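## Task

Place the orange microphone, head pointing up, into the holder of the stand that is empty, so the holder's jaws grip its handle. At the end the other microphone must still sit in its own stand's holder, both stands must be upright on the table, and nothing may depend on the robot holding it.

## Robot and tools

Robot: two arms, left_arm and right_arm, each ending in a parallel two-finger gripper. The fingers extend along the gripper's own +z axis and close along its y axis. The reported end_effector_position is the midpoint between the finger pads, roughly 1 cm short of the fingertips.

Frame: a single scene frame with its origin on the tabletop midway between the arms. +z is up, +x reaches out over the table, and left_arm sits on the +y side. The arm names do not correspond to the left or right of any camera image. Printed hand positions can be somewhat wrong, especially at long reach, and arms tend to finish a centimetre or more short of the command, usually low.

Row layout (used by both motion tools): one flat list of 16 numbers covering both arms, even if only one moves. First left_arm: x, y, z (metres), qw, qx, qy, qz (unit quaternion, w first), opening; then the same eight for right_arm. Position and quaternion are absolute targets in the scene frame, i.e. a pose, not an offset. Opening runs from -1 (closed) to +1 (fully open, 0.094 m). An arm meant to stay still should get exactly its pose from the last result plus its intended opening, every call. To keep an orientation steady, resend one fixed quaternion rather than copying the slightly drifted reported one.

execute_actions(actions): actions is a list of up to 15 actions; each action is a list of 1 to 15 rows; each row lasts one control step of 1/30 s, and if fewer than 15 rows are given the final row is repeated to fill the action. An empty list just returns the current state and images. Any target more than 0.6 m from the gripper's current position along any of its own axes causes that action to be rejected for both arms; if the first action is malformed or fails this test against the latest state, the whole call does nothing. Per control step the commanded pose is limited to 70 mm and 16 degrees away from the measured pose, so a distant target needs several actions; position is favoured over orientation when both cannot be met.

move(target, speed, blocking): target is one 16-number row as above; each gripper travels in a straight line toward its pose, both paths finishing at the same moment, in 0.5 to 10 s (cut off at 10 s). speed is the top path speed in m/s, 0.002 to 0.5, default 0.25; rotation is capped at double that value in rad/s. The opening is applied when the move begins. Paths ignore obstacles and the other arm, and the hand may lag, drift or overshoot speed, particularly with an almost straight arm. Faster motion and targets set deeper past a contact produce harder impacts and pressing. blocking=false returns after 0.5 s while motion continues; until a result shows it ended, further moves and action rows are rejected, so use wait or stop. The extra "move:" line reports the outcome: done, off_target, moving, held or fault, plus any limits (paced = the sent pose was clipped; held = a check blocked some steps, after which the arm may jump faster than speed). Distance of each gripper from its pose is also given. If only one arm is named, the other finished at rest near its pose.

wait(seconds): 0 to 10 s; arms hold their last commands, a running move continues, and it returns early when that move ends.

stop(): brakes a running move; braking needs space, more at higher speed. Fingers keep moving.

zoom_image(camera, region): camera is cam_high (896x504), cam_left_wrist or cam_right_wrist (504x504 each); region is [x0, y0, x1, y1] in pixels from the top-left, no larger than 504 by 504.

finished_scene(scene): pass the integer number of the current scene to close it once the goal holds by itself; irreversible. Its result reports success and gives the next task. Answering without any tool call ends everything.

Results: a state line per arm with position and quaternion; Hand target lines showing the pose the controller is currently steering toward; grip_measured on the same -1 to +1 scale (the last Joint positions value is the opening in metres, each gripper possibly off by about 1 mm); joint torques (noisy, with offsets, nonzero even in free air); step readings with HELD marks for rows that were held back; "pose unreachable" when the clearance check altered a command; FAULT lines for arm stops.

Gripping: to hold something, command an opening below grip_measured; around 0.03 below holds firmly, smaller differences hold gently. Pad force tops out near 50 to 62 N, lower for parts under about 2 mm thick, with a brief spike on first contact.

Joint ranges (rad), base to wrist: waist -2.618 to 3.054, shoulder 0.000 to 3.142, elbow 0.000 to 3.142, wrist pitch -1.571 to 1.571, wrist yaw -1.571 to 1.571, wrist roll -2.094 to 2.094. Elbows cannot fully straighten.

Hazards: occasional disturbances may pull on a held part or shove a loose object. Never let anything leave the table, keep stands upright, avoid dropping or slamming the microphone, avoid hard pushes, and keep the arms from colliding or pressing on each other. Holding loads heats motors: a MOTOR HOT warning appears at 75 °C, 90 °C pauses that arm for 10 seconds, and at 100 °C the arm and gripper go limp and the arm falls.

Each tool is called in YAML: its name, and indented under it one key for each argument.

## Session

execute_actions:
  actions: []

Scene clock: 0.00 s.
left_arm: end_effector_position=(+0.5462, +0.0828, +0.2395) grip_measured=+1.000 end_effector_quat_wxyz=(+0.396, +0.483, +0.778, -0.058) | right_arm: end_effector_position=(+0.3613, -0.0251, +0.1416) grip_measured=+1.000 end_effector_quat_wxyz=(+0.477, -0.021, +0.845, +0.241)
Joint positions: left_arm=[-0.427  2.207  2.282 -0.839  0.192  0.591  0.094] | right_arm=[0.882 1.544 0.748 0.333 0.289 0.584 0.094]
Joint velocities: left_arm=[ 0.002 -0.002 -0.017  0.007  0.037 -0.022  0.   ] | right_arm=[-0.002 -0.002  0.012 -0.007  0.007  0.022  0.   ]
Joint torques (N m, as the arm reports them, + toward a larger angle): no reading
Hand target (left_arm): +0.546, +0.081, +0.259; +0.417, +0.480, +0.770, -0.061
Hand target (right_arm): +0.362, -0.025, +0.145; +0.479, -0.021, +0.844, +0.240

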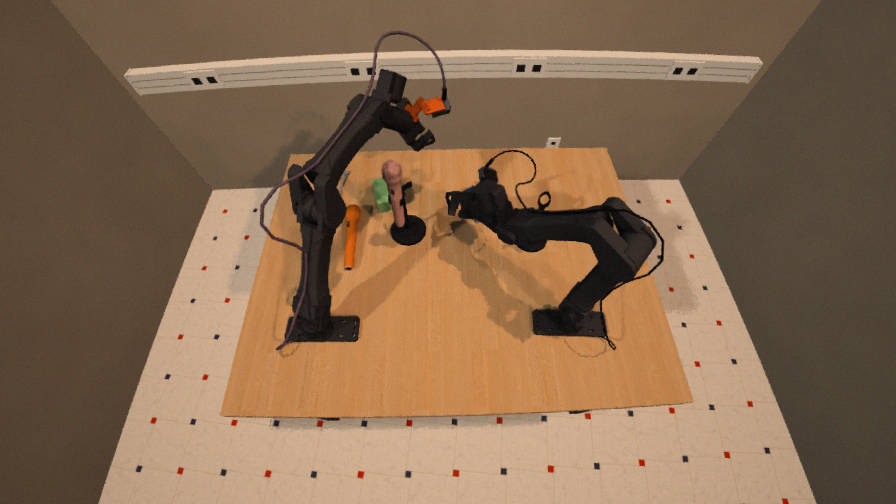

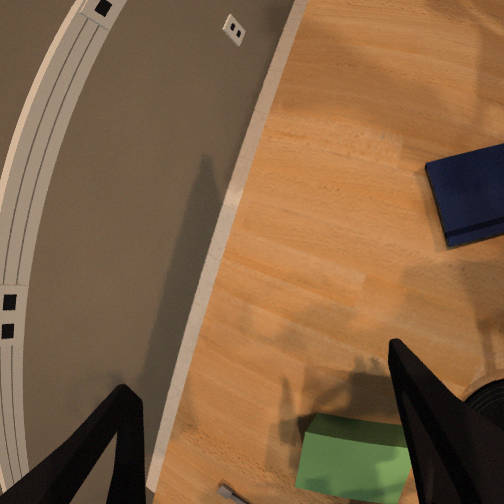

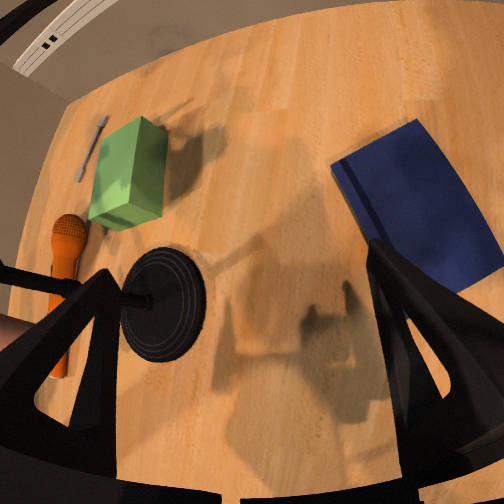

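zoom_image:
  camera: "cam_high"
  region: [300, 120, 470, 290]

zoom_image:
  camera: "cam_high"
  region: [430, 140, 610, 290]

Region (300, 120, 470, 290) of cam_high's 896x504 image, scaled by 2.965, with more detail than that image has.

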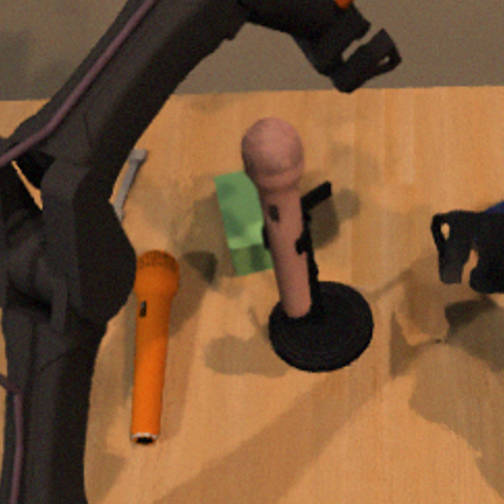

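Region (430, 140, 610, 290) of cam_high's 896x504 image, scaled by 2.800, with more detail than that image has.

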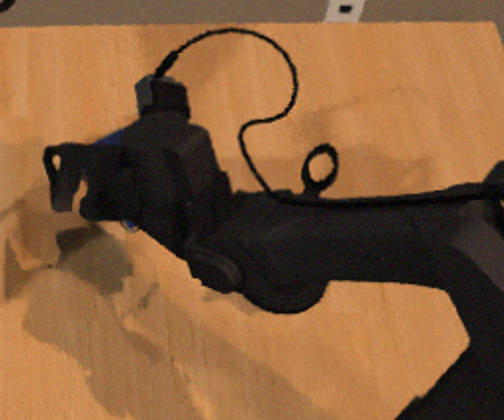

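move:
  target: [0.50,0.32,0.22,0.25,0.05,0.967,0,1, 0.18,-0.05,0.22,0.414,-0.203,0.82,0.338,1]
  speed: 0.3

move:
  target: [0.345,0.328,0.09,0,0,1,0,1, 0.10,-0.09,0.24,0.35,-0.40,0.75,0.39,1]
  speed: 0.3

zoom_image:
  camera: "cam_high"
  region: [480, 170, 600, 270]

Scene clock: 4.23 s.
left_arm: end_effector_position=(+0.4950, +0.3209, +0.1981) grip_measured=+1.000 end_effector_quat_wxyz=(+0.218, +0.061, +0.974, +0.002) | right_arm: end_effector_position=(+0.1847, -0.0486, +0.2109) grip_measured=+1.000 end_effector_quat_wxyz=(+0.409, -0.199, +0.826, +0.333)
Joint positions: left_arm=[-0.091  1.978  1.987 -1.141 -0.021  0.028  0.094] | right_arm=[ 1.176  0.808  0.616 -0.274  0.166  0.531  0.094]
Joint velocities: left_arm=[ 0.017  0.002 -0.012  0.007 -0.007 -0.007  0.   ] | right_arm=[-0.012  0.007  0.012  0.037 -0.081 -0.037  0.   ]
Joint torques (N m, as the arm reports them, + toward a larger angle): left_arm=[  0.18 -11.73   8.2    1.18  -0.03  -0.07] | right_arm=[ 0.72 -2.08 10.81  1.98  0.1  -0.08]
Hand target (left_arm): +0.498, +0.321, +0.220; +0.245, +0.054, +0.968, +0.001
Hand target (right_arm): +0.181, -0.050, +0.221; +0.414, -0.203, +0.821, +0.338
Off the commanded pose (left_arm): 0.022 m, 4 deg.
Off the commanded pose (right_arm): 0.010 m, 1 deg.
move: off_target (left_arm)

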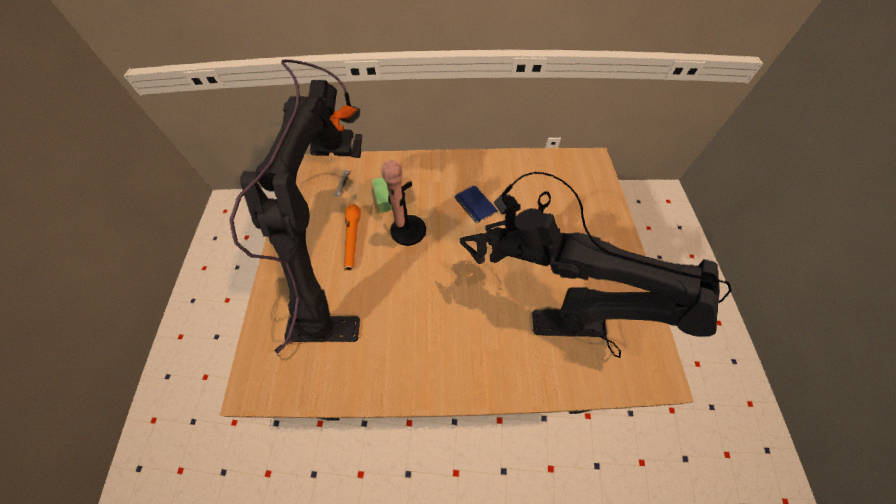

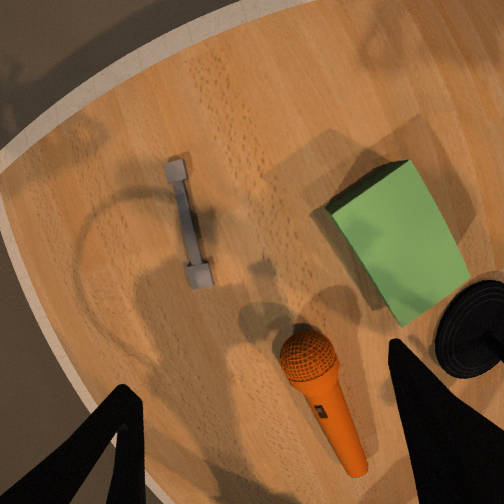

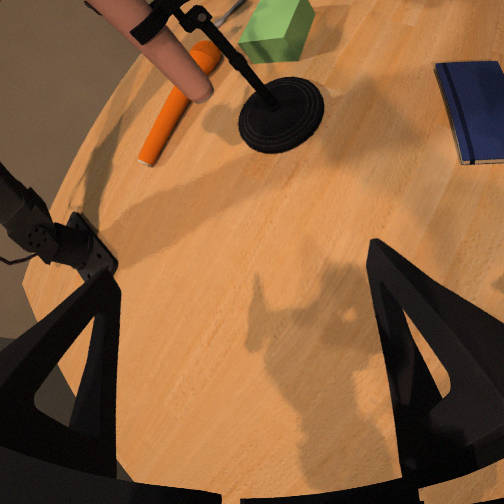

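Scene clock: 5.77 s.
left_arm: end_effector_position=(+0.3425, +0.3317, +0.0815) grip_measured=+1.000 end_effector_quat_wxyz=(-0.019, +0.005, +1.000, +0.004) | right_arm: end_effector_position=(+0.1044, -0.0861, +0.2309) grip_measured=+1.000 end_effector_quat_wxyz=(+0.343, -0.395, +0.760, +0.385)
Joint positions: left_arm=[-0.097  1.813  1.393 -1.189 -0.005 -0.097  0.094] | right_arm=[ 1.079  0.527  0.682 -0.662 -0.276  0.213  0.094]
Joint velocities: left_arm=[-0.007 -0.012 -0.012  0.007  0.037  0.051  0.   ] | right_arm=[-0.002 -0.007  0.002 -0.037 -0.022 -0.022  0.   ]
Joint torques (N m, as the arm reports them, + toward a larger angle): left_arm=[-0.78 -9.98  5.06  0.33  0.11 -0.06] | right_arm=[-0.71  0.6  10.39  1.96 -0.18 -0.16]
Hand target (left_arm): +0.345, +0.327, +0.090; -0.000, +0.004, +1.000, -0.002
Hand target (right_arm): +0.101, -0.090, +0.240; +0.349, -0.401, +0.752, +0.389
Off the commanded pose (left_arm): 0.010 m, 2 deg.
Off the commanded pose (right_arm): 0.011 m, 2 deg.
move: off_target (right_arm)

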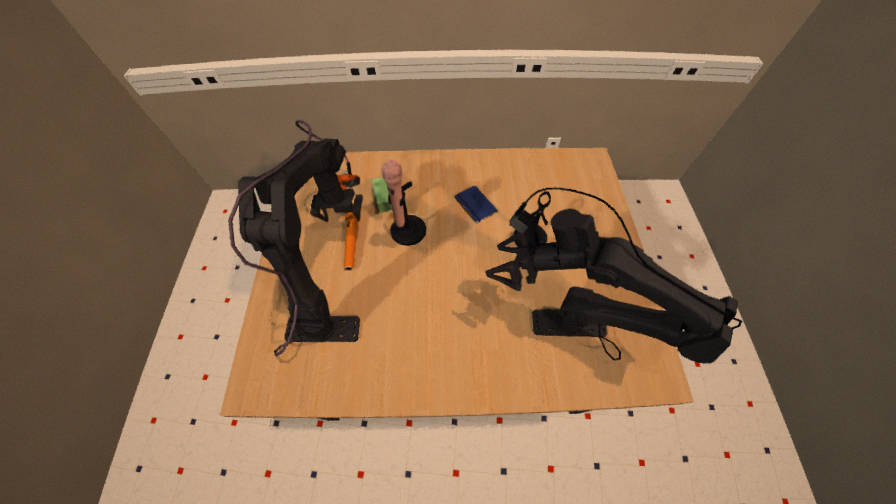

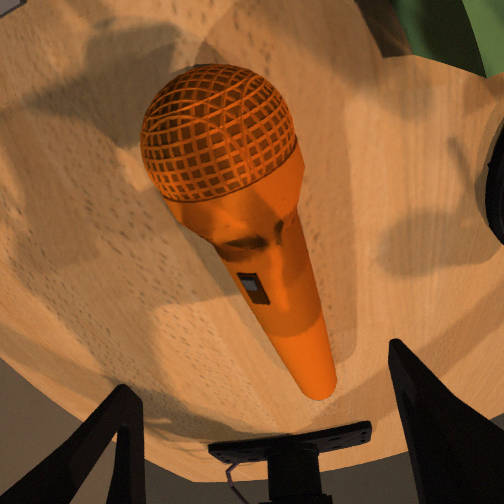

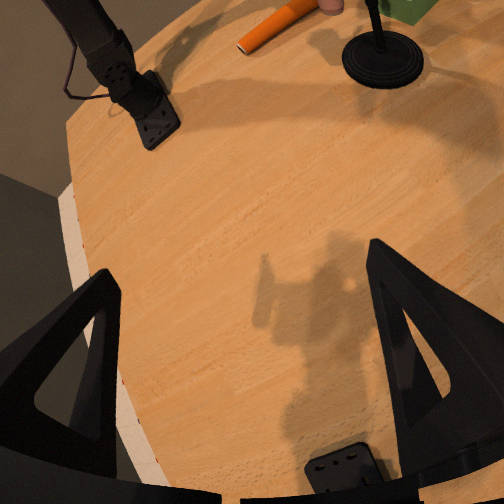

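Region (480, 170, 600, 270) of cam_high's 896x504 image, scaled by 4.200, with more detail than that image has.

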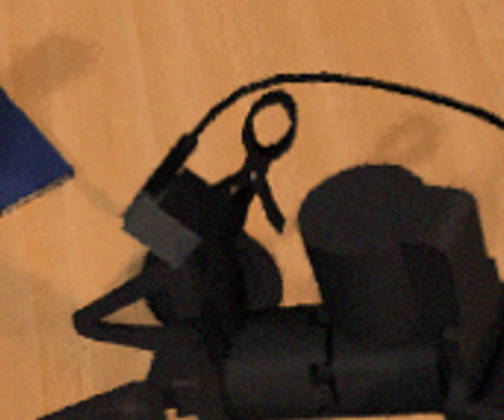

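move:
  target: [0.347,0.324,0.022,0.01,0,1,0,0.5, 0.211,-0.194,0.192,-0.111,-0.837,0.185,-0.503,1]
  speed: 0.45

Scene clock: 12.83 s.
left_arm: end_effector_position=(+0.3467, +0.3271, +0.0259) grip_measured=+0.502 end_effector_quat_wxyz=(+0.008, +0.000, +1.000, +0.001) | right_arm: end_effector_position=(+0.2090, -0.1921, +0.1935) grip_measured=+1.000 end_effector_quat_wxyz=(+0.099, +0.837, -0.193, +0.503)
Joint positions: left_arm=[-0.11   1.841  1.199 -0.913 -0.005 -0.12   0.071] | right_arm=[ 1.395  1.347  0.983 -1.52   1.048 -1.18   0.094]
Joint velocities: left_arm=[-0.007 -0.012 -0.002  0.007  0.022  0.022  0.   ] | right_arm=[-0.002 -0.002  0.002 -0.022 -0.007 -0.051  0.   ]
Joint torques (N m, as the arm reports them, + toward a larger angle): left_arm=[-0.83 -7.55  4.17  0.53  0.04 -0.03] | right_arm=[ 0.43 -2.93  5.12 -0.02  0.8  -0.11]
Hand target (left_arm): +0.347, +0.324, +0.022; +0.010, -0.000, +1.000, +0.000
Hand target (right_arm): +0.210, -0.191, +0.193; +0.102, +0.833, -0.180, +0.512
Off the commanded pose (left_arm): 0.005 m, 0 deg.
Off the commanded pose (right_arm): 0.003 m, 2 deg.
move: done

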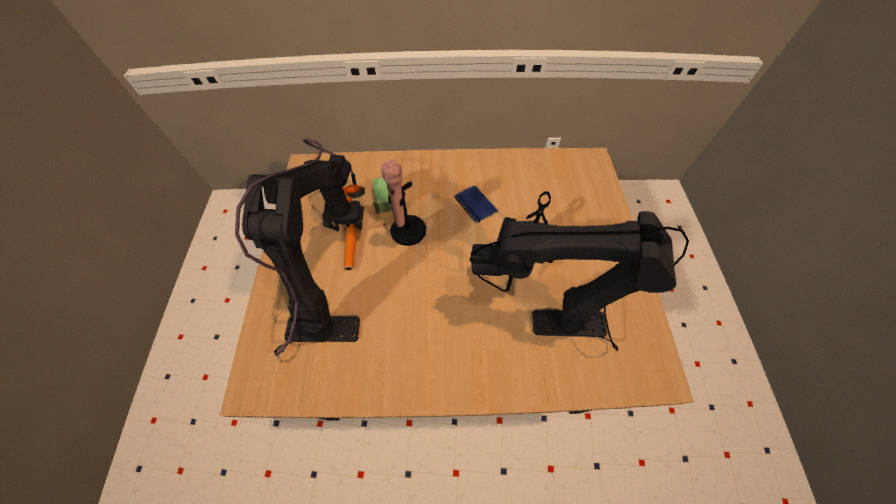

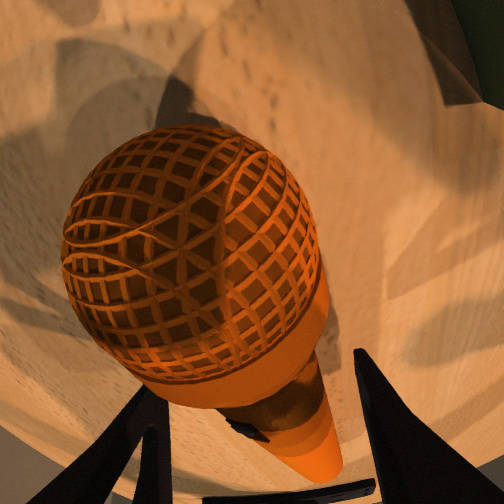

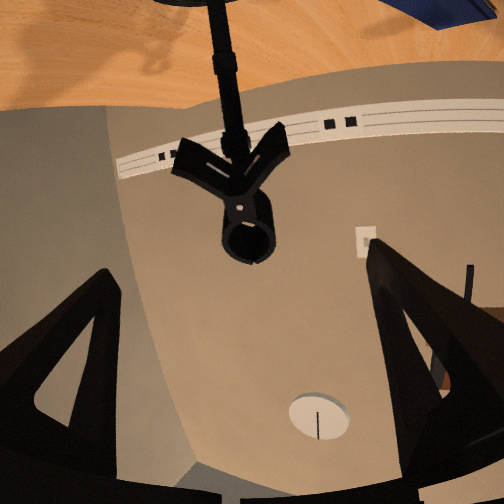

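move:
  target: [0.347,0.323,0.015,0.01,0,1,0,0.1, 0.260,-0.216,0.160,-0.111,-0.837,0.185,-0.503,1]
  speed: 0.12

Scene clock: 15.67 s.
left_arm: end_effector_position=(+0.3466, +0.3272, +0.0177) grip_measured=+0.102 end_effector_quat_wxyz=(+0.006, -0.000, +1.000, +0.002) | right_arm: end_effector_position=(+0.2599, -0.2140, +0.1591) grip_measured=+1.000 end_effector_quat_wxyz=(+0.120, +0.838, -0.184, +0.500)
Joint positions: left_arm=[-0.11   1.856  1.183 -0.885 -0.005 -0.121  0.052] | right_arm=[ 1.106  1.25   0.784 -0.948  1.073 -1.767  0.094]
Joint velocities: left_arm=[-0.017  0.017  0.002  0.007  0.022 -0.051  0.001] | right_arm=[-0.007 -0.012 -0.007 -0.007  0.037 -0.051  0.   ]
Joint torques (N m, as the arm reports them, + toward a larger angle): left_arm=[-1.07 -7.43  4.52  0.49  0.03 -0.08] | right_arm=[-0.74 -4.74  5.74  0.85  0.61 -0.08]
Hand target (left_arm): +0.347, +0.323, +0.015; +0.010, +0.000, +1.000, -0.000
Hand target (right_arm): +0.260, -0.217, +0.160; +0.115, +0.837, -0.187, +0.502
Off the commanded pose (left_arm): 0.005 m, 0 deg.
Off the commanded pose (right_arm): 0.002 m, 1 deg.
move: done

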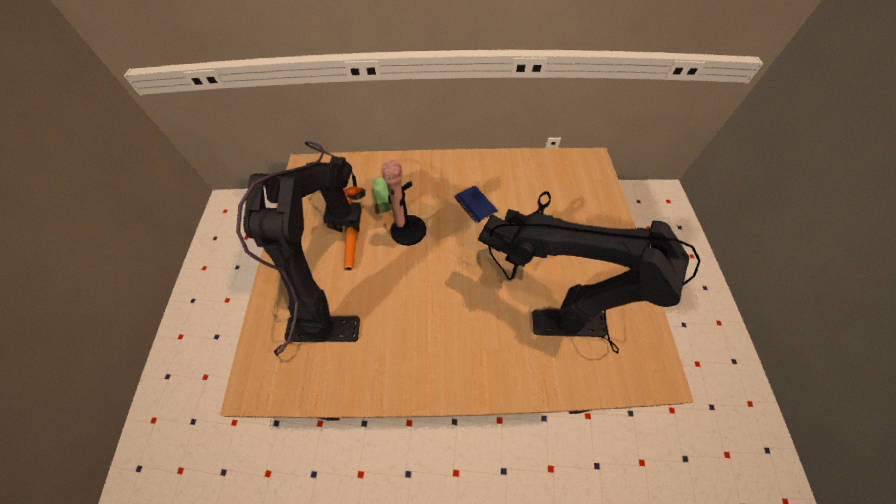

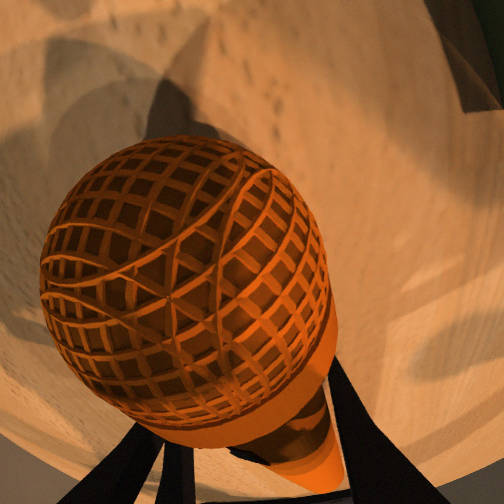

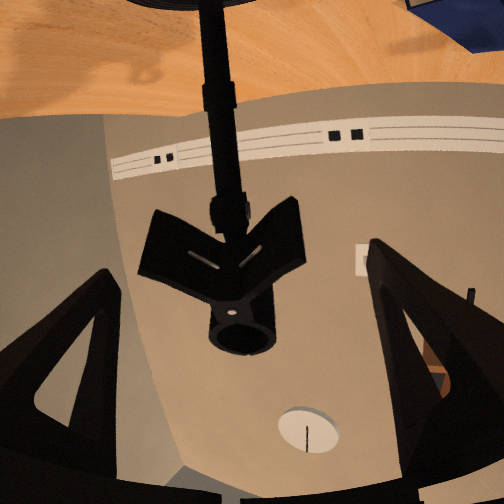

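execute_actions:
  actions: []

Scene clock: 18.43 s.
left_arm: end_effector_position=(+0.3466, +0.3272, +0.0177) grip_measured=+0.102 end_effector_quat_wxyz=(+0.006, -0.000, +1.000, +0.002) | right_arm: end_effector_position=(+0.2603, -0.2135, +0.1592) grip_measured=+1.000 end_effector_quat_wxyz=(+0.119, +0.838, -0.183, +0.500)
Joint positions: left_arm=[-0.11   1.856  1.183 -0.885 -0.005 -0.121  0.052] | right_arm=[ 1.105  1.25   0.784 -0.944  1.073 -1.772  0.094]
Joint velocities: left_arm=[ 0.002 -0.007  0.007 -0.037  0.022  0.022  0.   ] | right_arm=[ 0.012 -0.022 -0.002  0.037 -0.007 -0.007  0.   ]
Joint torques (N m, as the arm reports them, + toward a larger angle): left_arm=[-1.21 -7.74  4.33  0.49 -0.02 -0.04] | right_arm=[-0.75 -4.65  5.81  0.91  0.61 -0.11]
Hand target (left_arm): +0.347, +0.323, +0.015; +0.010, +0.000, +1.000, -0.000
Hand target (right_arm): +0.260, -0.217, +0.160; +0.115, +0.837, -0.187, +0.502
Off the commanded pose (left_arm): 0.005 m, 0 deg.
Off the commanded pose (right_arm): 0.003 m, 1 deg.

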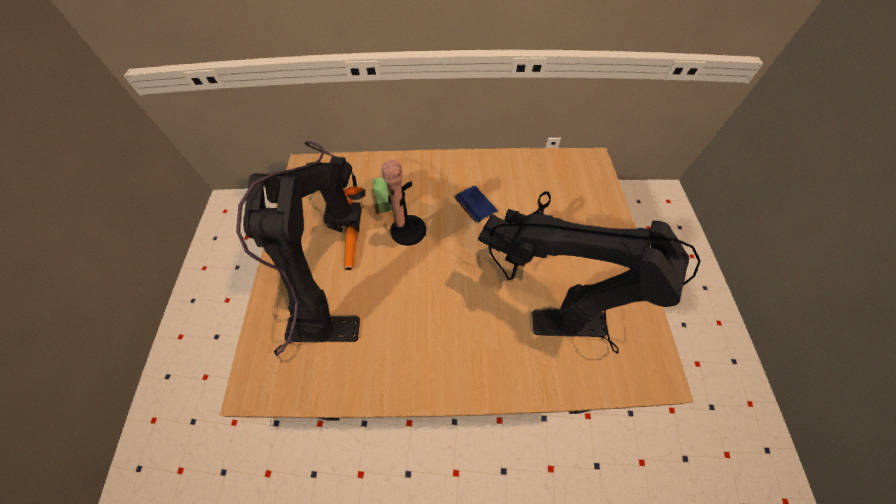

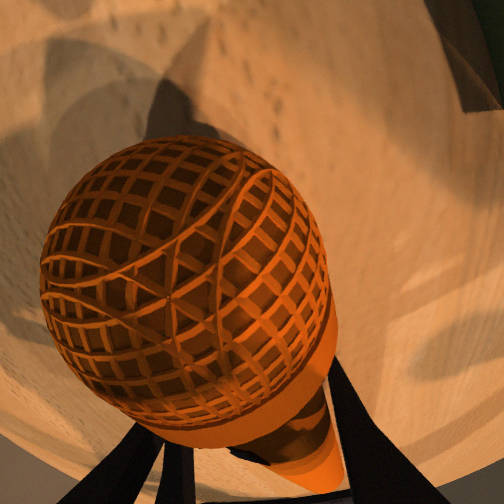

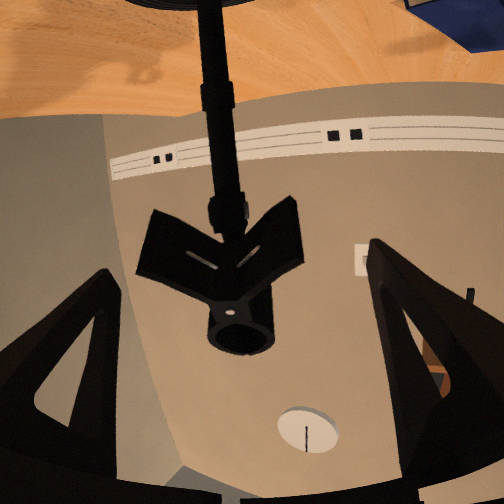

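execute_actions:
  actions:
    - [[0.347,0.323,0.015,0.01,0,1,0,0.0,0.261,-0.218,0.160,-0.111,-0.837,0.185,-0.503,1],[0.347,0.323,0.015,0.01,0,1,0,-0.05,0.261,-0.220,0.160,-0.111,-0.837,0.185,-0.503,1],[0.347,0.323,0.015,0.01,0,1,0,-0.1,0.261,-0.222,0.159,-0.111,-0.837,0.185,-0.503,1],[0.347,0.323,0.015,0.01,0,1,0,-0.15,0.262,-0.224,0.159,-0.111,-0.837,0.185,-0.503,1],[0.347,0.323,0.015,0.01,0,1,0,-0.18,0.263,-0.225,0.158,-0.111,-0.837,0.185,-0.503,1],[0.347,0.323,0.015,0.01,0,1,0,-0.21,0.264,-0.226,0.158,-0.111,-0.837,0.185,-0.503,1],[0.347,0.323,0.015,0.01,0,1,0,-0.24,0.266,-0.227,0.157,-0.111,-0.837,0.185,-0.503,1],[0.347,0.323,0.015,0.01,0,1,0,-0.26,0.267,-0.228,0.156,-0.111,-0.837,0.185,-0.503,1],[0.347,0.323,0.015,0.01,0,1,0,-0.28,0.269,-0.229,0.155,-0.111,-0.837,0.185,-0.503,1],[0.347,0.323,0.015,0.01,0,1,0,-0.3,0.270,-0.230,0.154,-0.111,-0.837,0.185,-0.503,1],[0.347,0.323,0.015,0.01,0,1,0,-0.3,0.272,-0.231,0.153,-0.111,-0.837,0.185,-0.503,1]]
    - [[0.347,0.323,0.015,0.01,0,1,0,-0.3,0.272,-0.231,0.153,-0.111,-0.837,0.185,-0.503,1]]

Scene clock: 20.50 s.
left_arm: end_effector_position=(+0.3466, +0.3261, +0.0177) grip_measured=-0.286 end_effector_quat_wxyz=(+0.007, +0.000, +1.000, +0.001) | right_arm: end_effector_position=(+0.2724, -0.2277, +0.1522) grip_measured=+1.000 end_effector_quat_wxyz=(+0.116, +0.838, -0.182, +0.501)
Joint positions: left_arm=[-0.113  1.856  1.183 -0.885 -0.004 -0.123  0.034] | right_arm=[ 1.01   1.179  0.698 -0.752  1.047 -1.97   0.094]
Joint velocities: left_arm=[-0.017 -0.002 -0.002 -0.007  0.022  0.051  0.   ] | right_arm=[ 0.002 -0.012 -0.002 -0.007 -0.051 -0.051  0.   ]
Joint torques (N m, as the arm reports them, + toward a larger angle): left_arm=[-0.75 -7.67  4.44  0.48  0.04  0.  ] | right_arm=[-0.74 -4.23  6.21  1.22  0.54 -0.12]
Hand target (left_arm): +0.347, +0.323, +0.015; +0.010, -0.000, +1.000, -0.000
Hand target (right_arm): +0.272, -0.231, +0.153; +0.112, +0.837, -0.186, +0.503
Off the commanded pose (left_arm): 0.004 m, 0 deg.
Off the commanded pose (right_arm): 0.003 m, 1 deg.
Step readings (end_effector_position; steps 1 to 15: 1st action; 16 to 30: 2nd action):
0: left_arm (+0.3466, +0.3272, +0.0177) | right_arm (+0.2603, -0.2135, +0.1592)
1: left_arm (+0.3466, +0.3272, +0.0177) | right_arm (+0.2604, -0.2136, +0.1591)
2: left_arm (+0.3466, +0.3269, +0.0177) | right_arm (+0.2606, -0.2141, +0.1589)
4: left_arm (+0.3466, +0.3265, +0.0177) | right_arm (+0.2607, -0.2178, +0.1583)
8: left_arm (+0.3465, +0.3261, +0.0177) | right_arm (+0.2629, -0.2266, +0.1569)
15: left_arm (+0.3466, +0.3261, +0.0177) | right_arm (+0.2696, -0.2327, +0.1514)
16: left_arm (+0.3466, +0.3261, +0.0177) | right_arm (+0.2700, -0.2321, +0.1513)
17: left_arm (+0.3466, +0.3261, +0.0177) | right_arm (+0.2704, -0.2314, +0.1514)
19: left_arm (+0.3466, +0.3261, +0.0177) | right_arm (+0.2711, -0.2301, +0.1519)
23: left_arm (+0.3466, +0.3261, +0.0177) | right_arm (+0.2720, -0.2286, +0.1522)
30: end_effector_position above

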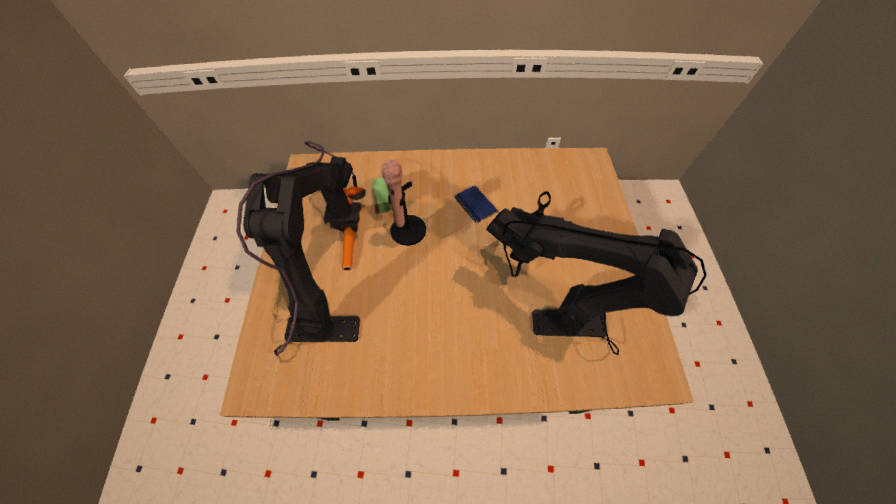

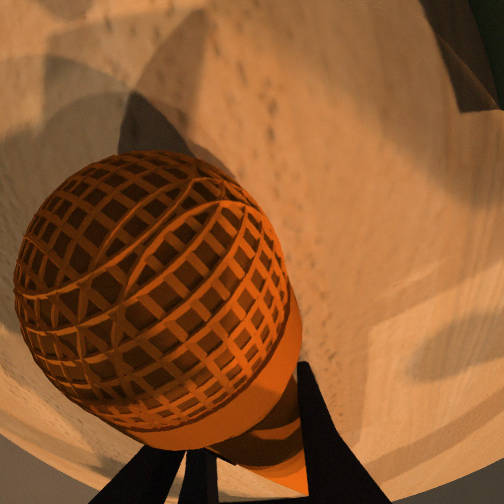

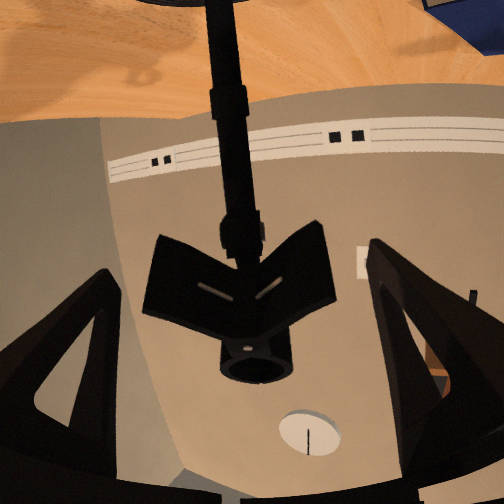

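execute_actions:
  actions:
    - [[0.347,0.323,0.015,0.01,0,1,0,-0.32,0.272,-0.231,0.153,-0.111,-0.837,0.185,-0.503,0.8],[0.347,0.323,0.015,0.01,0,1,0,-0.32,0.272,-0.231,0.153,-0.111,-0.837,0.185,-0.503,0.6],[0.347,0.323,0.015,0.01,0,1,0,-0.32,0.272,-0.231,0.153,-0.111,-0.837,0.185,-0.503,0.45],[0.347,0.323,0.015,0.01,0,1,0,-0.32,0.272,-0.231,0.153,-0.111,-0.837,0.185,-0.503,0.35],[0.347,0.323,0.015,0.01,0,1,0,-0.32,0.272,-0.231,0.153,-0.111,-0.837,0.185,-0.503,0.35],[0.347,0.323,0.015,0.01,0,1,0,-0.32,0.272,-0.231,0.153,-0.111,-0.837,0.185,-0.503,0.3],[0.347,0.323,0.015,0.01,0,1,0,-0.32,0.272,-0.231,0.153,-0.111,-0.837,0.185,-0.503,0.3],[0.347,0.323,0.02,0.01,0,1,0,-0.32,0.272,-0.231,0.153,-0.111,-0.837,0.185,-0.503,0.25],[0.347,0.323,0.026,0.01,0,1,0,-0.32,0.272,-0.231,0.153,-0.111,-0.837,0.185,-0.503,0.25],[0.346,0.324,0.033,0.01,0,1,0,-0.32,0.272,-0.231,0.153,-0.111,-0.837,0.185,-0.503,0.2],[0.345,0.324,0.04,0.01,0,1,0,-0.32,0.272,-0.231,0.153,-0.111,-0.837,0.185,-0.503,0.17],[0.344,0.325,0.047,0.01,0,1,0,-0.32,0.272,-0.231,0.153,-0.111,-0.837,0.185,-0.503,0.14],[0.342,0.325,0.054,0.01,0,1,0,-0.32,0.272,-0.231,0.153,-0.111,-0.837,0.185,-0.503,0.11],[0.34,0.325,0.061,0.01,0,1,0,-0.32,0.272,-0.231,0.153,-0.111,-0.837,0.185,-0.503,0.08],[0.338,0.325,0.068,0.01,0,1,0,-0.32,0.272,-0.231,0.153,-0.111,-0.837,0.185,-0.503,0.05]]
    - [[0.336,0.325,0.075,0.01,0,1,0,-0.32,0.272,-0.231,0.153,-0.111,-0.837,0.185,-0.503,0.02],[0.334,0.325,0.082,0.01,0,1,0,-0.32,0.272,-0.231,0.153,-0.111,-0.837,0.185,-0.503,-0.01],[0.332,0.325,0.089,0.01,0,1,0,-0.32,0.272,-0.231,0.153,-0.111,-0.837,0.185,-0.503,-0.04],[0.33,0.325,0.096,0.01,0,1,0,-0.32,0.272,-0.231,0.153,-0.111,-0.837,0.185,-0.503,-0.07],[0.328,0.325,0.103,0.01,0,1,0,-0.32,0.272,-0.231,0.153,-0.111,-0.837,0.185,-0.503,-0.1],[0.326,0.325,0.11,0.01,0,1,0,-0.32,0.272,-0.231,0.153,-0.111,-0.837,0.185,-0.503,-0.13],[0.324,0.325,0.116,0.01,0,1,0,-0.32,0.272,-0.231,0.153,-0.111,-0.837,0.185,-0.503,-0.16],[0.322,0.325,0.12,0.01,0,1,0,-0.32,0.272,-0.231,0.153,-0.111,-0.837,0.185,-0.503,-0.2]]

Scene clock: 24.37 s.
left_arm: end_effector_position=(+0.3225, +0.3277, +0.1063) grip_measured=-0.295 end_effector_quat_wxyz=(+0.002, +0.001, +1.000, +0.002) | right_arm: end_effector_position=(+0.2713, -0.2259, +0.1474) grip_measured=-0.192 end_effector_quat_wxyz=(+0.111, +0.844, -0.180, +0.493)
Joint positions: left_arm=[-0.117  1.687  1.343 -1.223 -0.004 -0.126  0.033] | right_arm=[ 1.01   1.179  0.691 -0.744  1.026 -1.975  0.038]
Joint velocities: left_arm=[-0.007 -0.022  0.007 -0.242 -0.095  0.066  0.   ] | right_arm=[ 0.012  0.002 -0.002  0.051  0.022  0.007 -0.   ]
Joint torques (N m, as the arm reports them, + toward a larger angle): left_arm=[-0.79 -7.97  7.96  0.28  0.05 -0.06] | right_arm=[-0.75 -4.26  6.73  1.18  0.76 -0.1 ]
Hand target (left_arm): +0.322, +0.325, +0.120; +0.010, -0.000, +1.000, +0.000
Hand target (right_arm): +0.272, -0.231, +0.153; +0.111, +0.837, -0.185, +0.503
Off the commanded pose (left_arm): 0.014 m, 1 deg.
Off the commanded pose (right_arm): 0.008 m, 2 deg.
Step readings (end_effector_position; steps 1 to 15: 1st action; 16 to 30: 2nd action):
0: left_arm (+0.3466, +0.3261, +0.0177) | right_arm (+0.2726, -0.2275, +0.1522)
1: left_arm (+0.3466, +0.3261, +0.0177) | right_arm (+0.2726, -0.2274, +0.1522)
2: left_arm (+0.3466, +0.3261, +0.0177) | right_arm (+0.2726, -0.2274, +0.1523)
4: left_arm (+0.3466, +0.3261, +0.0177) | right_arm (+0.2727, -0.2273, +0.1523)
8: left_arm (+0.3466, +0.3261, +0.0177) | right_arm (+0.2729, -0.2267, +0.1523)
15: left_arm (+0.3339, +0.3276, +0.0271) | right_arm (+0.2722, -0.2262, +0.1498)
16: left_arm (+0.3318, +0.3279, +0.0324) | right_arm (+0.2721, -0.2262, +0.1495)
17: left_arm (+0.3304, +0.3281, +0.0390) | right_arm (+0.2720, -0.2262, +0.1492)
19: left_arm (+0.3294, +0.3282, +0.0543) | right_arm (+0.2718, -0.2261, +0.1487)
23: left_arm (+0.3302, +0.3281, +0.0874) | right_arm (+0.2714, -0.2259, +0.1476)
30: end_effector_position above

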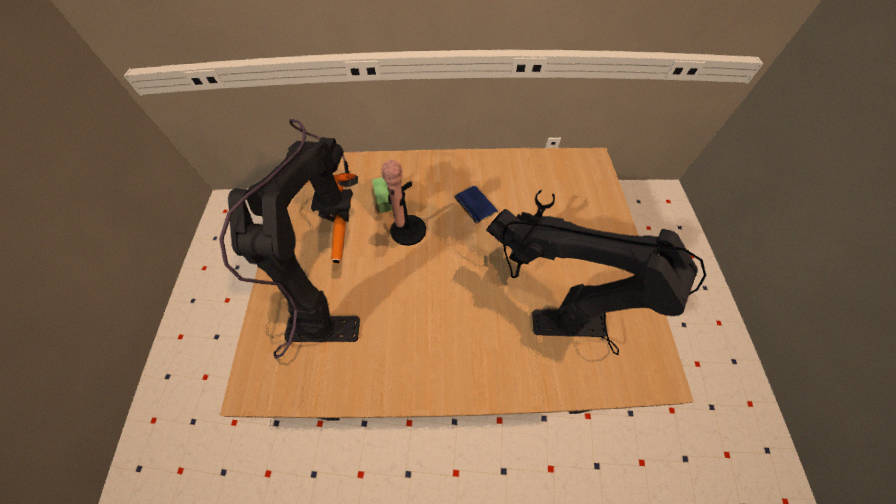

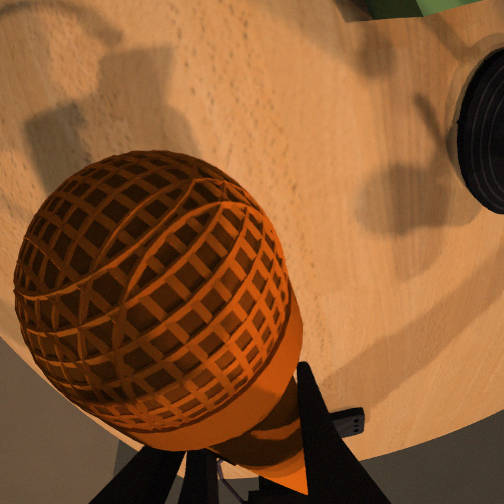

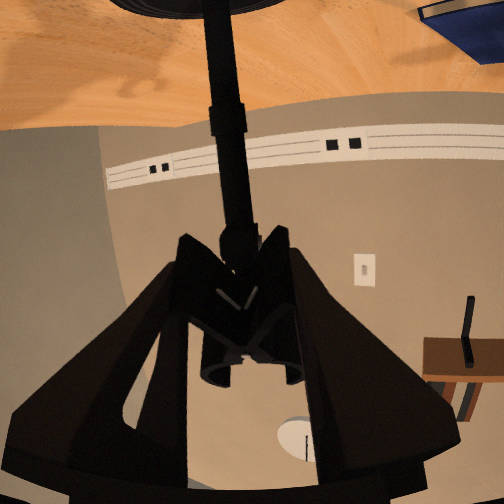

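execute_actions:
  actions:
    - [[0.320,0.325,0.122,0,0.017,1,0,-0.33,0.272,-0.231,0.153,-0.111,-0.837,0.185,-0.503,-0.23],[0.318,0.326,0.124,0,0.04,0.999,0,-0.33,0.272,-0.231,0.153,-0.111,-0.837,0.185,-0.503,-0.26],[0.316,0.326,0.126,0,0.065,0.998,0,-0.33,0.272,-0.231,0.153,-0.111,-0.837,0.185,-0.503,-0.29],[0.314,0.327,0.128,0,0.09,0.996,0,-0.33,0.272,-0.231,0.153,-0.111,-0.837,0.185,-0.503,-0.32],[0.311,0.328,0.13,0,0.115,0.993,0,-0.33,0.272,-0.231,0.153,-0.111,-0.837,0.185,-0.503,-0.35],[0.308,0.329,0.132,0,0.14,0.99,0,-0.33,0.272,-0.231,0.153,-0.111,-0.837,0.185,-0.503,-0.38],[0.305,0.33,0.134,0,0.165,0.986,0,-0.33,0.272,-0.231,0.153,-0.111,-0.837,0.185,-0.503,-0.41],[0.302,0.331,0.136,0,0.19,0.982,0,-0.33,0.272,-0.231,0.153,-0.111,-0.837,0.185,-0.503,-0.44],[0.299,0.332,0.138,0,0.215,0.977,0,-0.33,0.272,-0.231,0.153,-0.111,-0.837,0.185,-0.503,-0.47],[0.296,0.333,0.14,0,0.24,0.971,0,-0.33,0.272,-0.231,0.153,-0.111,-0.837,0.185,-0.503,-0.49],[0.293,0.334,0.14,0,0.265,0.964,0,-0.33,0.272,-0.231,0.153,-0.111,-0.837,0.185,-0.503,-0.51],[0.290,0.335,0.14,0,0.29,0.957,0,-0.33,0.272,-0.231,0.153,-0.111,-0.837,0.185,-0.503,-0.53],[0.287,0.336,0.14,0,0.31,0.951,0,-0.33,0.272,-0.231,0.153,-0.111,-0.837,0.185,-0.503,-0.55],[0.285,0.337,0.14,0,0.33,0.944,0,-0.33,0.272,-0.231,0.153,-0.111,-0.837,0.185,-0.503,-0.56],[0.283,0.338,0.14,0,0.342,0.94,0,-0.33,0.272,-0.231,0.153,-0.111,-0.837,0.185,-0.503,-0.56]]

execute_actions:
  actions: []

Scene clock: 34.67 s.
left_arm: end_effector_position=(+0.2955, +0.3329, +0.1333) grip_measured=-0.294 end_effector_quat_wxyz=(-0.003, +0.245, +0.970, +0.007) | right_arm: end_effector_position=(+0.2710, -0.2254, +0.1461) grip_measured=-0.506 end_effector_quat_wxyz=(+0.110, +0.846, -0.179, +0.490)
Joint positions: left_arm=[-0.117  1.585  1.341 -1.331 -0.014  0.366  0.033] | right_arm=[ 1.009  1.179  0.691 -0.744  1.017 -1.977  0.023]
Joint velocities: left_arm=[ 0.022 -0.339 -0.105 -0.037 -0.007  1.165 -0.   ] | right_arm=[-0.012 -0.002 -0.012 -0.037  0.051 -0.081  0.   ]
Joint torques (N m, as the arm reports them, + toward a larger angle): left_arm=[ 0.82 -7.56  3.99  0.04 -0.03  0.11] | right_arm=[-0.54 -4.26  6.72  1.17  0.91 -0.07]
Hand target (left_arm): +0.284, +0.337, +0.139; -0.004, +0.332, +0.943, +0.007
Hand target (right_arm): +0.272, -0.231, +0.153; +0.111, +0.837, -0.185, +0.503
Off the commanded pose (left_arm): 0.015 m, 12 deg.
Off the commanded pose (right_arm): 0.009 m, 2 deg.
Step readings (end_effector_position):
0: left_arm (+0.3156, +0.3286, +0.1064) | right_arm (+0.2713, -0.2259, +0.1474)
1: left_arm (+0.3153, +0.3286, +0.1064) | right_arm (+0.2713, -0.2259, +0.1473)
2: left_arm (+0.3143, +0.3287, +0.1064) | right_arm (+0.2713, -0.2258, +0.1472)
4: left_arm (+0.3115, +0.3291, +0.1065) | right_arm (+0.2711, -0.2256, +0.1468)
8: left_arm (+0.3060, +0.3302, +0.1111) | right_arm (+0.2710, -0.2252, +0.1462)
15: end_effector_position above

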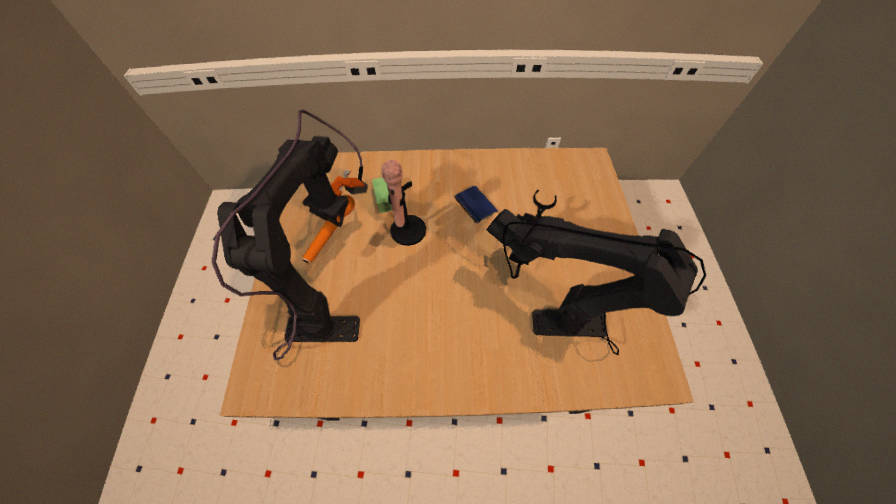

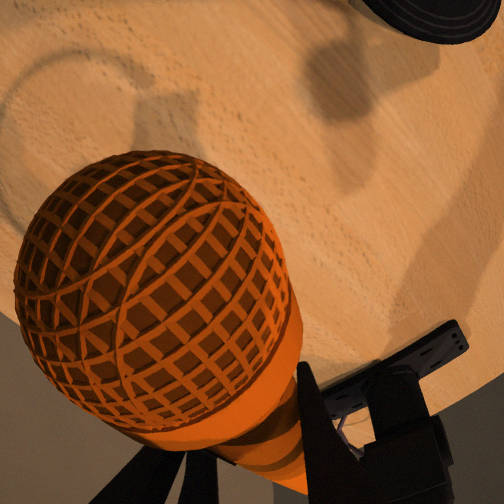

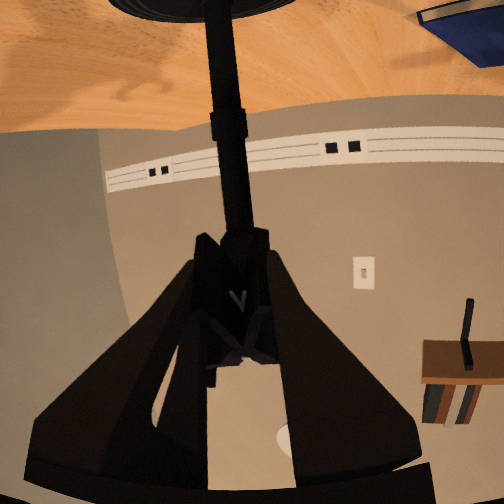

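Scene clock: 34.67 s.
left_arm: end_effector_position=(+0.2955, +0.3329, +0.1333) grip_measured=-0.294 end_effector_quat_wxyz=(-0.003, +0.245, +0.970, +0.007) | right_arm: end_effector_position=(+0.2710, -0.2254, +0.1461) grip_measured=-0.506 end_effector_quat_wxyz=(+0.110, +0.846, -0.179, +0.490)
Joint positions: left_arm=[-0.117  1.585  1.341 -1.331 -0.014  0.366  0.033] | right_arm=[ 1.009  1.179  0.691 -0.744  1.017 -1.977  0.023]
Joint velocities: left_arm=[ 0.022 -0.339 -0.105 -0.037 -0.007  1.165 -0.   ] | right_arm=[-0.012 -0.002 -0.012 -0.037  0.051 -0.081  0.   ]
Joint torques (N m, as the arm reports them, + toward a larger angle): left_arm=[ 0.82 -7.56  3.99  0.04 -0.03  0.11] | right_arm=[-0.54 -4.26  6.72  1.17  0.91 -0.07]
Hand target (left_arm): +0.284, +0.337, +0.139; -0.004, +0.332, +0.943, +0.007
Hand target (right_arm): +0.272, -0.231, +0.153; +0.111, +0.837, -0.185, +0.503
Off the commanded pose (left_arm): 0.015 m, 12 deg.
Off the commanded pose (right_arm): 0.009 m, 2 deg.

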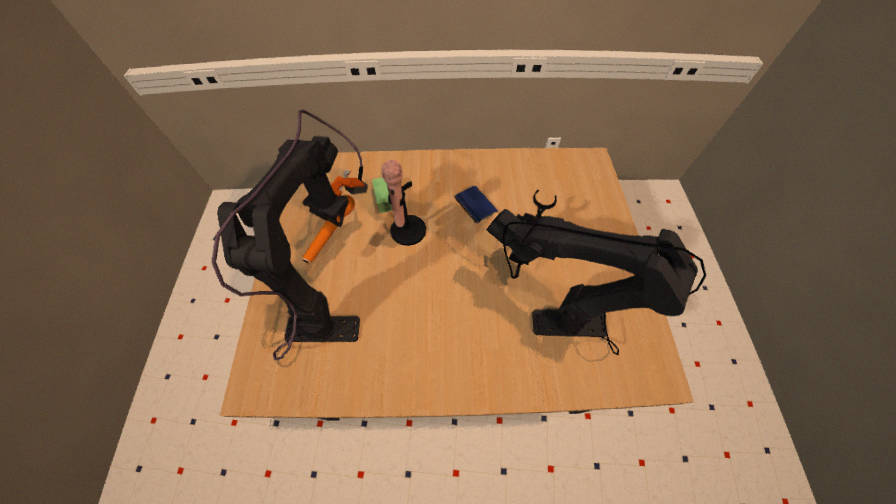

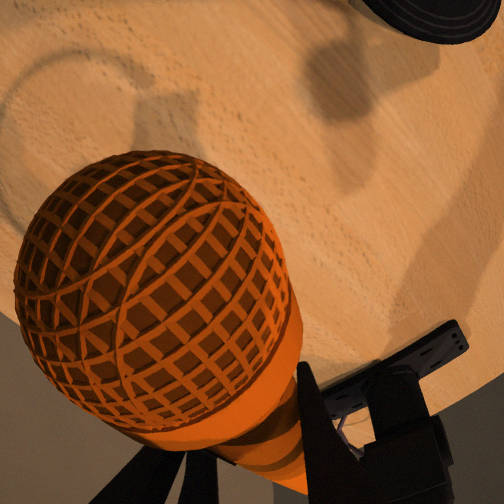

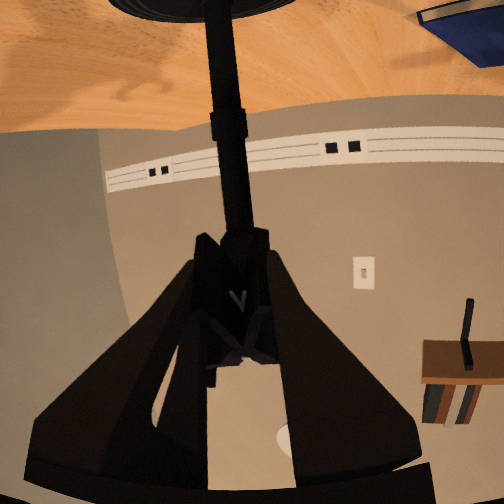

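execute_actions:
  actions:
    - [[0.281,0.338,0.14,0,0.355,0.935,0,-0.33,0.272,-0.231,0.156,-0.111,-0.837,0.185,-0.503,-0.56],[0.279,0.338,0.14,0,0.375,0.927,0,-0.33,0.272,-0.231,0.159,-0.111,-0.837,0.185,-0.503,-0.56],[0.276,0.338,0.14,0,0.395,0.919,0,-0.33,0.272,-0.231,0.162,-0.111,-0.837,0.185,-0.503,-0.56],[0.273,0.338,0.14,0,0.415,0.91,0,-0.33,0.272,-0.231,0.165,-0.111,-0.837,0.185,-0.503,-0.56],[0.27,0.338,0.14,0,0.435,0.9,0,-0.33,0.272,-0.231,0.168,-0.111,-0.837,0.185,-0.503,-0.56],[0.267,0.338,0.14,0,0.455,0.89,0,-0.33,0.272,-0.231,0.171,-0.111,-0.837,0.185,-0.503,-0.56],[0.264,0.338,0.14,0,0.475,0.88,0,-0.33,0.272,-0.231,0.174,-0.111,-0.837,0.185,-0.503,-0.56],[0.261,0.338,0.14,0,0.495,0.869,0,-0.33,0.272,-0.231,0.177,-0.111,-0.837,0.185,-0.503,-0.56],[0.258,0.338,0.14,0,0.515,0.857,0,-0.33,0.272,-0.231,0.18,-0.111,-0.837,0.185,-0.503,-0.56],[0.255,0.338,0.14,0,0.535,0.845,0,-0.33,0.272,-0.231,0.183,-0.111,-0.837,0.185,-0.503,-0.56],[0.252,0.338,0.14,0,0.555,0.832,0,-0.33,0.272,-0.231,0.186,-0.111,-0.837,0.185,-0.503,-0.56],[0.249,0.338,0.14,0,0.575,0.818,0,-0.33,0.272,-0.231,0.189,-0.111,-0.837,0.185,-0.503,-0.56],[0.246,0.338,0.14,0,0.595,0.804,0,-0.33,0.272,-0.231,0.192,-0.111,-0.837,0.185,-0.503,-0.56],[0.243,0.338,0.14,0,0.615,0.789,0,-0.33,0.272,-0.231,0.195,-0.111,-0.837,0.185,-0.503,-0.56],[0.24,0.338,0.14,0,0.63,0.777,0,-0.33,0.272,-0.231,0.198,-0.111,-0.837,0.185,-0.503,-0.56]]
    - [[0.238,0.336,0.14,0,0.643,0.766,0,-0.33,0.272,-0.231,0.20,-0.111,-0.837,0.185,-0.503,-0.56]]

Scene clock: 37.67 s.
left_arm: end_effector_position=(+0.2424, +0.3384, +0.1357) grip_measured=-0.293 end_effector_quat_wxyz=(-0.012, +0.635, +0.772, +0.003) | right_arm: end_effector_position=(+0.2657, -0.2260, +0.1709) grip_measured=-0.506 end_effector_quat_wxyz=(+0.117, +0.862, -0.166, +0.464)
Joint positions: left_arm=[-0.126  1.394  1.176 -1.369 -0.018  1.239  0.033] | right_arm=[ 1.004  1.158  0.816 -0.932  0.967 -1.984  0.023]
Joint velocities: left_arm=[-0.007 -0.007 -0.002  0.007 -0.037  0.007 -0.001] | right_arm=[-0.007 -0.017 -0.002 -0.095  0.066  0.022  0.001]
Joint torques (N m, as the arm reports them, + toward a larger angle): left_arm=[-0.04 -6.27  5.06  0.19  0.23  0.2 ] | right_arm=[-0.09 -4.69 11.16  0.99  1.36  0.02]
Hand target (left_arm): +0.238, +0.336, +0.140; -0.000, +0.643, +0.766, +0.000
Hand target (right_arm): +0.271, -0.231, +0.199; +0.111, +0.837, -0.186, +0.502
Off the commanded pose (left_arm): 0.007 m, 2 deg.
Off the commanded pose (right_arm): 0.030 m, 6 deg.
Step readings (end_effector_position; steps 1 to 15: 1st action; 16 to 30: 2nd action):
0: left_arm (+0.2867, +0.3344, +0.1344) | right_arm (+0.2710, -0.2253, +0.1461)
1: left_arm (+0.2867, +0.3345, +0.1344) | right_arm (+0.2710, -0.2254, +0.1460)
2: left_arm (+0.2863, +0.3351, +0.1340) | right_arm (+0.2709, -0.2255, +0.1460)
4: left_arm (+0.2834, +0.3365, +0.1327) | right_arm (+0.2704, -0.2261, +0.1457)
8: left_arm (+0.2716, +0.3380, +0.1313) | right_arm (+0.2696, -0.2262, +0.1488)
15: left_arm (+0.2523, +0.3393, +0.1342) | right_arm (+0.2686, -0.2229, +0.1631)
16: left_arm (+0.2496, +0.3389, +0.1344) | right_arm (+0.2686, -0.2225, +0.1656)
17: left_arm (+0.2469, +0.3385, +0.1347) | right_arm (+0.2688, -0.2222, +0.1681)
19: left_arm (+0.2433, +0.3384, +0.1354) | right_arm (+0.2689, -0.2221, +0.1716)
23: left_arm (+0.2424, +0.3385, +0.1357) | right_arm (+0.2678, -0.2235, +0.1724)
30: end_effector_position above

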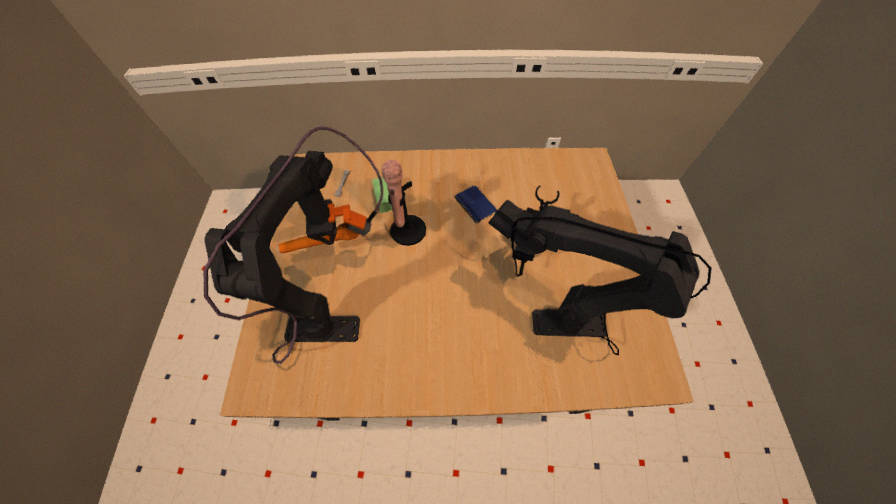

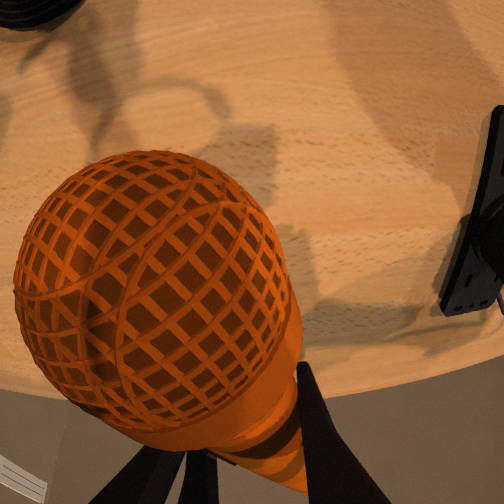

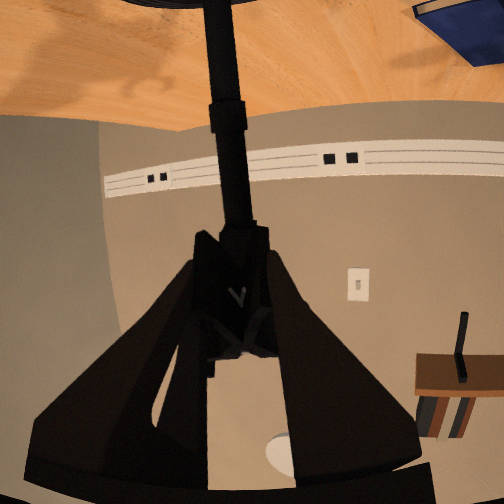

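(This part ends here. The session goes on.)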